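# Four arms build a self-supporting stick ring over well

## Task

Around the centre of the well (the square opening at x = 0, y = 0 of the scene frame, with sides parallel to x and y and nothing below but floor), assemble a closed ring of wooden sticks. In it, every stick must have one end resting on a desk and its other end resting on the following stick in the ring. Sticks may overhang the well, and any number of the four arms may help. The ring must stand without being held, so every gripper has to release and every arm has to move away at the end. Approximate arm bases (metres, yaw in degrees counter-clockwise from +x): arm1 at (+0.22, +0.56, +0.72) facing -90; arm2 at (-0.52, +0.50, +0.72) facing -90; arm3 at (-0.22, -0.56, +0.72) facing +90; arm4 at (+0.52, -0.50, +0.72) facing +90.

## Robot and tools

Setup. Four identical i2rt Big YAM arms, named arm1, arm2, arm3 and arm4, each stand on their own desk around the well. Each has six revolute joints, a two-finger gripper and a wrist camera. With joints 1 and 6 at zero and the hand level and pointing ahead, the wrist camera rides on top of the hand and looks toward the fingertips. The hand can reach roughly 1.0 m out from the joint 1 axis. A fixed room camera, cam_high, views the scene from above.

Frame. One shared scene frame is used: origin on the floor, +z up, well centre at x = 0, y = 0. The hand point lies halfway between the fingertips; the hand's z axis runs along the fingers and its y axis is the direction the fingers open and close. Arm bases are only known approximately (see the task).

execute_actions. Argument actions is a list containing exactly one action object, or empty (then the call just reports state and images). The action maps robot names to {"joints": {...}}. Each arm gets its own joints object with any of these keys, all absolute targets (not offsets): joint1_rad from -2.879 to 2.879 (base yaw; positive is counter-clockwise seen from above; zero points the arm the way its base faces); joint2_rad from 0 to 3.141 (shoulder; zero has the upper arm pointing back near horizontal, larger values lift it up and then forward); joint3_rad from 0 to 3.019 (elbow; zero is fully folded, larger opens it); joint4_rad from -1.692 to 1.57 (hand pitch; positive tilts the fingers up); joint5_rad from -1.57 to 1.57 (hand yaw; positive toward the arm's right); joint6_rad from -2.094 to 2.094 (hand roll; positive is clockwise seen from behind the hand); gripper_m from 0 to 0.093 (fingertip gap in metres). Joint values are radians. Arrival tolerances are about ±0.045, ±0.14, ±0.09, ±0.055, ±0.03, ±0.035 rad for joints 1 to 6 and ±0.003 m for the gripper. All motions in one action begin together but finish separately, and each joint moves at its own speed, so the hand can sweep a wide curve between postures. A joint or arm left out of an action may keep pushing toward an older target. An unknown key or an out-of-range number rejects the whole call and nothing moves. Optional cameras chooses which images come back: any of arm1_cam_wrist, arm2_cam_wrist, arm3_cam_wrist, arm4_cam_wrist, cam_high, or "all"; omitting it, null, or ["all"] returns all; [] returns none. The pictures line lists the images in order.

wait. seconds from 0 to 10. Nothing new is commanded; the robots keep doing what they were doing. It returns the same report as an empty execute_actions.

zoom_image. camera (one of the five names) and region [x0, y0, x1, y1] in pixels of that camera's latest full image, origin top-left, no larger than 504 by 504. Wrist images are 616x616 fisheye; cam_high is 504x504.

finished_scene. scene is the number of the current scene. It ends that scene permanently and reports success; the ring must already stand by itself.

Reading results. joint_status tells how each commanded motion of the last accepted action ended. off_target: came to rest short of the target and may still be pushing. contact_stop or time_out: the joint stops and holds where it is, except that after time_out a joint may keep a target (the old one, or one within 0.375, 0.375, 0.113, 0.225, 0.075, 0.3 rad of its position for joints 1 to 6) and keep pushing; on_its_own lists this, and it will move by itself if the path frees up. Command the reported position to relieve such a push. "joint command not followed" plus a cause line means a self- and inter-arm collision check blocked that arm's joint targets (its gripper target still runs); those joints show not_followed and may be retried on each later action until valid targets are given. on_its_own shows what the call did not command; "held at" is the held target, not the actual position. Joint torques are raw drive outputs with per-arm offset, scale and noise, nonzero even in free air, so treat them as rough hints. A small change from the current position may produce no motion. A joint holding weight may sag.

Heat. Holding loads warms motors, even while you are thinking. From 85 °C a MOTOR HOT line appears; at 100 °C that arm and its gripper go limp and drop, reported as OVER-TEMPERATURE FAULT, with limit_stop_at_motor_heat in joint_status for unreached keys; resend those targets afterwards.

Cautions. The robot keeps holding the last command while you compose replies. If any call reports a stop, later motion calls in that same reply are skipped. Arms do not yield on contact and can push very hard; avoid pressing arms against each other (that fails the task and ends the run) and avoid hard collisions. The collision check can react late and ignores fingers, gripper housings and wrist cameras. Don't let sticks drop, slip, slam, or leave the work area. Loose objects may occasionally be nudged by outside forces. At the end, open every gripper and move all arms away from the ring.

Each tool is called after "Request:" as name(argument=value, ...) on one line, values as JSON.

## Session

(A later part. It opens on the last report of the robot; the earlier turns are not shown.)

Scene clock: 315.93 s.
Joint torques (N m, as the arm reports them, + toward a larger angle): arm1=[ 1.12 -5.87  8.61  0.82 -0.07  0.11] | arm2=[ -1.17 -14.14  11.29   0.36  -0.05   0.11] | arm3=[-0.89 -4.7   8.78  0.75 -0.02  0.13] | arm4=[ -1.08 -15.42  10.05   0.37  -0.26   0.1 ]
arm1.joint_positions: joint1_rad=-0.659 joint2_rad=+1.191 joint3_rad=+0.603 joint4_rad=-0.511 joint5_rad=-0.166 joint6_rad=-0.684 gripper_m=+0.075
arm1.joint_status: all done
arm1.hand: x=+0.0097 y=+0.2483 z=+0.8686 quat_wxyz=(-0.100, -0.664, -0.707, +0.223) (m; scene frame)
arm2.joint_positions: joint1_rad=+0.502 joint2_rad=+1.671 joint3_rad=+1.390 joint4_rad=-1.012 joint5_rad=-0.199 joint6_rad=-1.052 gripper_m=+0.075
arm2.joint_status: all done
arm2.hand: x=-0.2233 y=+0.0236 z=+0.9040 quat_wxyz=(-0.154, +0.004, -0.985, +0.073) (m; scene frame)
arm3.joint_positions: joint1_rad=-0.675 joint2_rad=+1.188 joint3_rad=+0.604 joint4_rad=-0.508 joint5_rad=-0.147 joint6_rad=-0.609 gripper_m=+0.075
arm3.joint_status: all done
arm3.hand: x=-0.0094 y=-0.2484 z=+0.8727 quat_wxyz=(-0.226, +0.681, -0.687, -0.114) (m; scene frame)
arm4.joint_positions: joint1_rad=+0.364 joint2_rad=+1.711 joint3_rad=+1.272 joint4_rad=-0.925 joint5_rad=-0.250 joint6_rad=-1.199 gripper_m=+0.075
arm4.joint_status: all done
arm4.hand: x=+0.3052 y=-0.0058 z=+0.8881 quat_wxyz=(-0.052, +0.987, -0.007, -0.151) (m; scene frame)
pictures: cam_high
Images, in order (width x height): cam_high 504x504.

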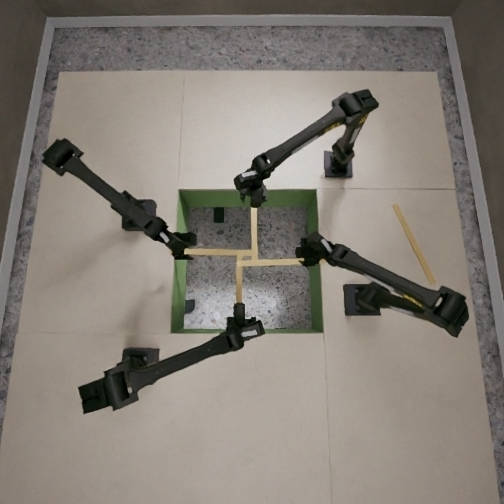

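Request:
execute_actions(actions=[{"arm1":{"joints":{"joint2_rad":0.6,"joint3_rad":0.4}},"arm3":{"joints":{"joint2_rad":0.6,"joint3_rad":0.4}},"arm2":{"joints":{"joint2_rad":0.9,"joint3_rad":0.8}},"arm4":{"joints":{"joint2_rad":0.9,"joint3_rad":0.8}}}], cameras=["cam_high"])

Request:
execute_actions(actions=[{"arm1":{"joints":{"joint1_rad":0.3}},"arm3":{"joints":{"joint1_rad":0.3}}}], cameras=["cam_high"])

Request:
zoom_image(camera="cam_high", region=[150,170,350,350])

Scene clock: 325.33 s.
Joint torques (N m, as the arm reports them, + toward a larger angle): arm1=[ 1.13 -0.32 10.78  1.5  -0.02  0.13] | arm2=[-1.33 -3.75 10.86  0.73 -0.04  0.14] | arm3=[-0.89  1.52 10.9   1.64  0.02  0.15] | arm4=[-1.37 -4.33 10.42  0.86 -0.21  0.14]
arm1.joint_positions: joint1_rad=-0.659 joint2_rad=+0.604 joint3_rad=+0.386 joint4_rad=-0.514 joint5_rad=-0.166 joint6_rad=-0.684 gripper_m=+0.075
arm1.joint_status: all done
arm1.hand: x=+0.0538 y=+0.3031 z=+0.9463 quat_wxyz=(-0.115, -0.612, -0.676, +0.395) (m; scene frame)
arm2.joint_positions: joint1_rad=+0.502 joint2_rad=+0.903 joint3_rad=+0.803 joint4_rad=-1.014 joint5_rad=-0.199 joint6_rad=-1.052 gripper_m=+0.075
arm2.joint_status: all done
arm2.hand: x=-0.3346 y=+0.2285 z=+0.9561 quat_wxyz=(-0.195, +0.012, -0.969, +0.151) (m; scene frame)
arm3.joint_positions: joint1_rad=-0.675 joint2_rad=+0.598 joint3_rad=+0.386 joint4_rad=-0.513 joint5_rad=-0.147 joint6_rad=-0.609 gripper_m=+0.075
arm3.joint_status: all done
arm3.hand: x=-0.0523 y=-0.3064 z=+0.9499 quat_wxyz=(-0.398, +0.648, -0.635, -0.136) (m; scene frame)
arm4.joint_positions: joint1_rad=+0.364 joint2_rad=+0.895 joint3_rad=+0.804 joint4_rad=-0.926 joint5_rad=-0.250 joint6_rad=-1.198 gripper_m=+0.075
arm4.joint_status: all done
arm4.hand: x=+0.3675 y=-0.1872 z=+1.0198 quat_wxyz=(-0.212, +0.955, +0.014, -0.205) (m; scene frame)
pictures: cam_high
Images, in order (width x height): cam_high 504x504.

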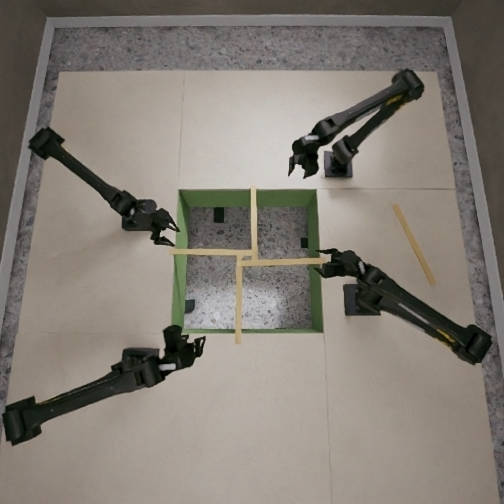

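Scene clock: 326.80 s.
Joint torques (N m, as the arm reports them, + toward a larger angle): arm1=[ 1.85 -0.33 10.69  1.49 -0.13  0.14] | arm2=[-1.15 -4.25 10.9   0.79 -0.03  0.11] | arm3=[-0.41  1.67 11.03  1.6  -0.04  0.15] | arm4=[-1.22 -4.58 10.41  0.96 -0.21  0.13]
arm1.joint_positions: joint1_rad=+0.290 joint2_rad=+0.604 joint3_rad=+0.386 joint4_rad=-0.514 joint5_rad=-0.164 joint6_rad=-0.684 gripper_m=+0.075
arm1.joint_status: all done
arm1.hand: x=+0.3300 y=+0.2758 z=+0.9434 quat_wxyz=(-0.282, -0.238, -0.882, +0.295) (m; scene frame)
arm2.joint_positions: joint1_rad=+0.502 joint2_rad=+0.903 joint3_rad=+0.803 joint4_rad=-1.014 joint5_rad=-0.199 joint6_rad=-1.052 gripper_m=+0.075
arm2.joint_status: not commanded
arm2.hand: x=-0.3346 y=+0.2285 z=+0.9561 quat_wxyz=(-0.195, +0.012, -0.969, +0.151) (m; scene frame)
arm3.joint_positions: joint1_rad=+0.297 joint2_rad=+0.598 joint3_rad=+0.386 joint4_rad=-0.513 joint5_rad=-0.146 joint6_rad=-0.608 gripper_m=+0.075
arm3.joint_status: all done
arm3.hand: x=-0.3353 y=-0.2827 z=+0.9515 quat_wxyz=(-0.294, +0.870, -0.257, -0.302) (m; scene frame)
arm4.joint_positions: joint1_rad=+0.364 joint2_rad=+0.895 joint3_rad=+0.804 joint4_rad=-0.926 joint5_rad=-0.250 joint6_rad=-1.198 gripper_m=+0.075
arm4.joint_status: not commanded
arm4.hand: x=+0.3675 y=-0.1872 z=+1.0198 quat_wxyz=(-0.212, +0.955, +0.014, -0.205) (m; scene frame)
pictures: cam_high
Images, in order (width x height): cam_high 504x504.

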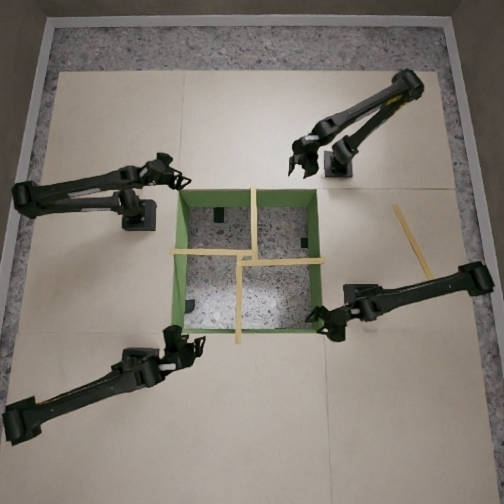

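Region (150, 170, 350, 350) of cam_high's 504x504 image, scaled by 2.520, with more detail than that image has; it fills the top 454 rows of this view, and the rest is white.

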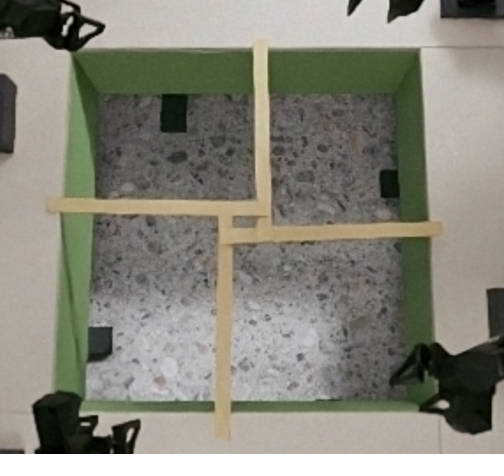

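Request:
finished_scene(scene=2)

The scene is finished: the task was done.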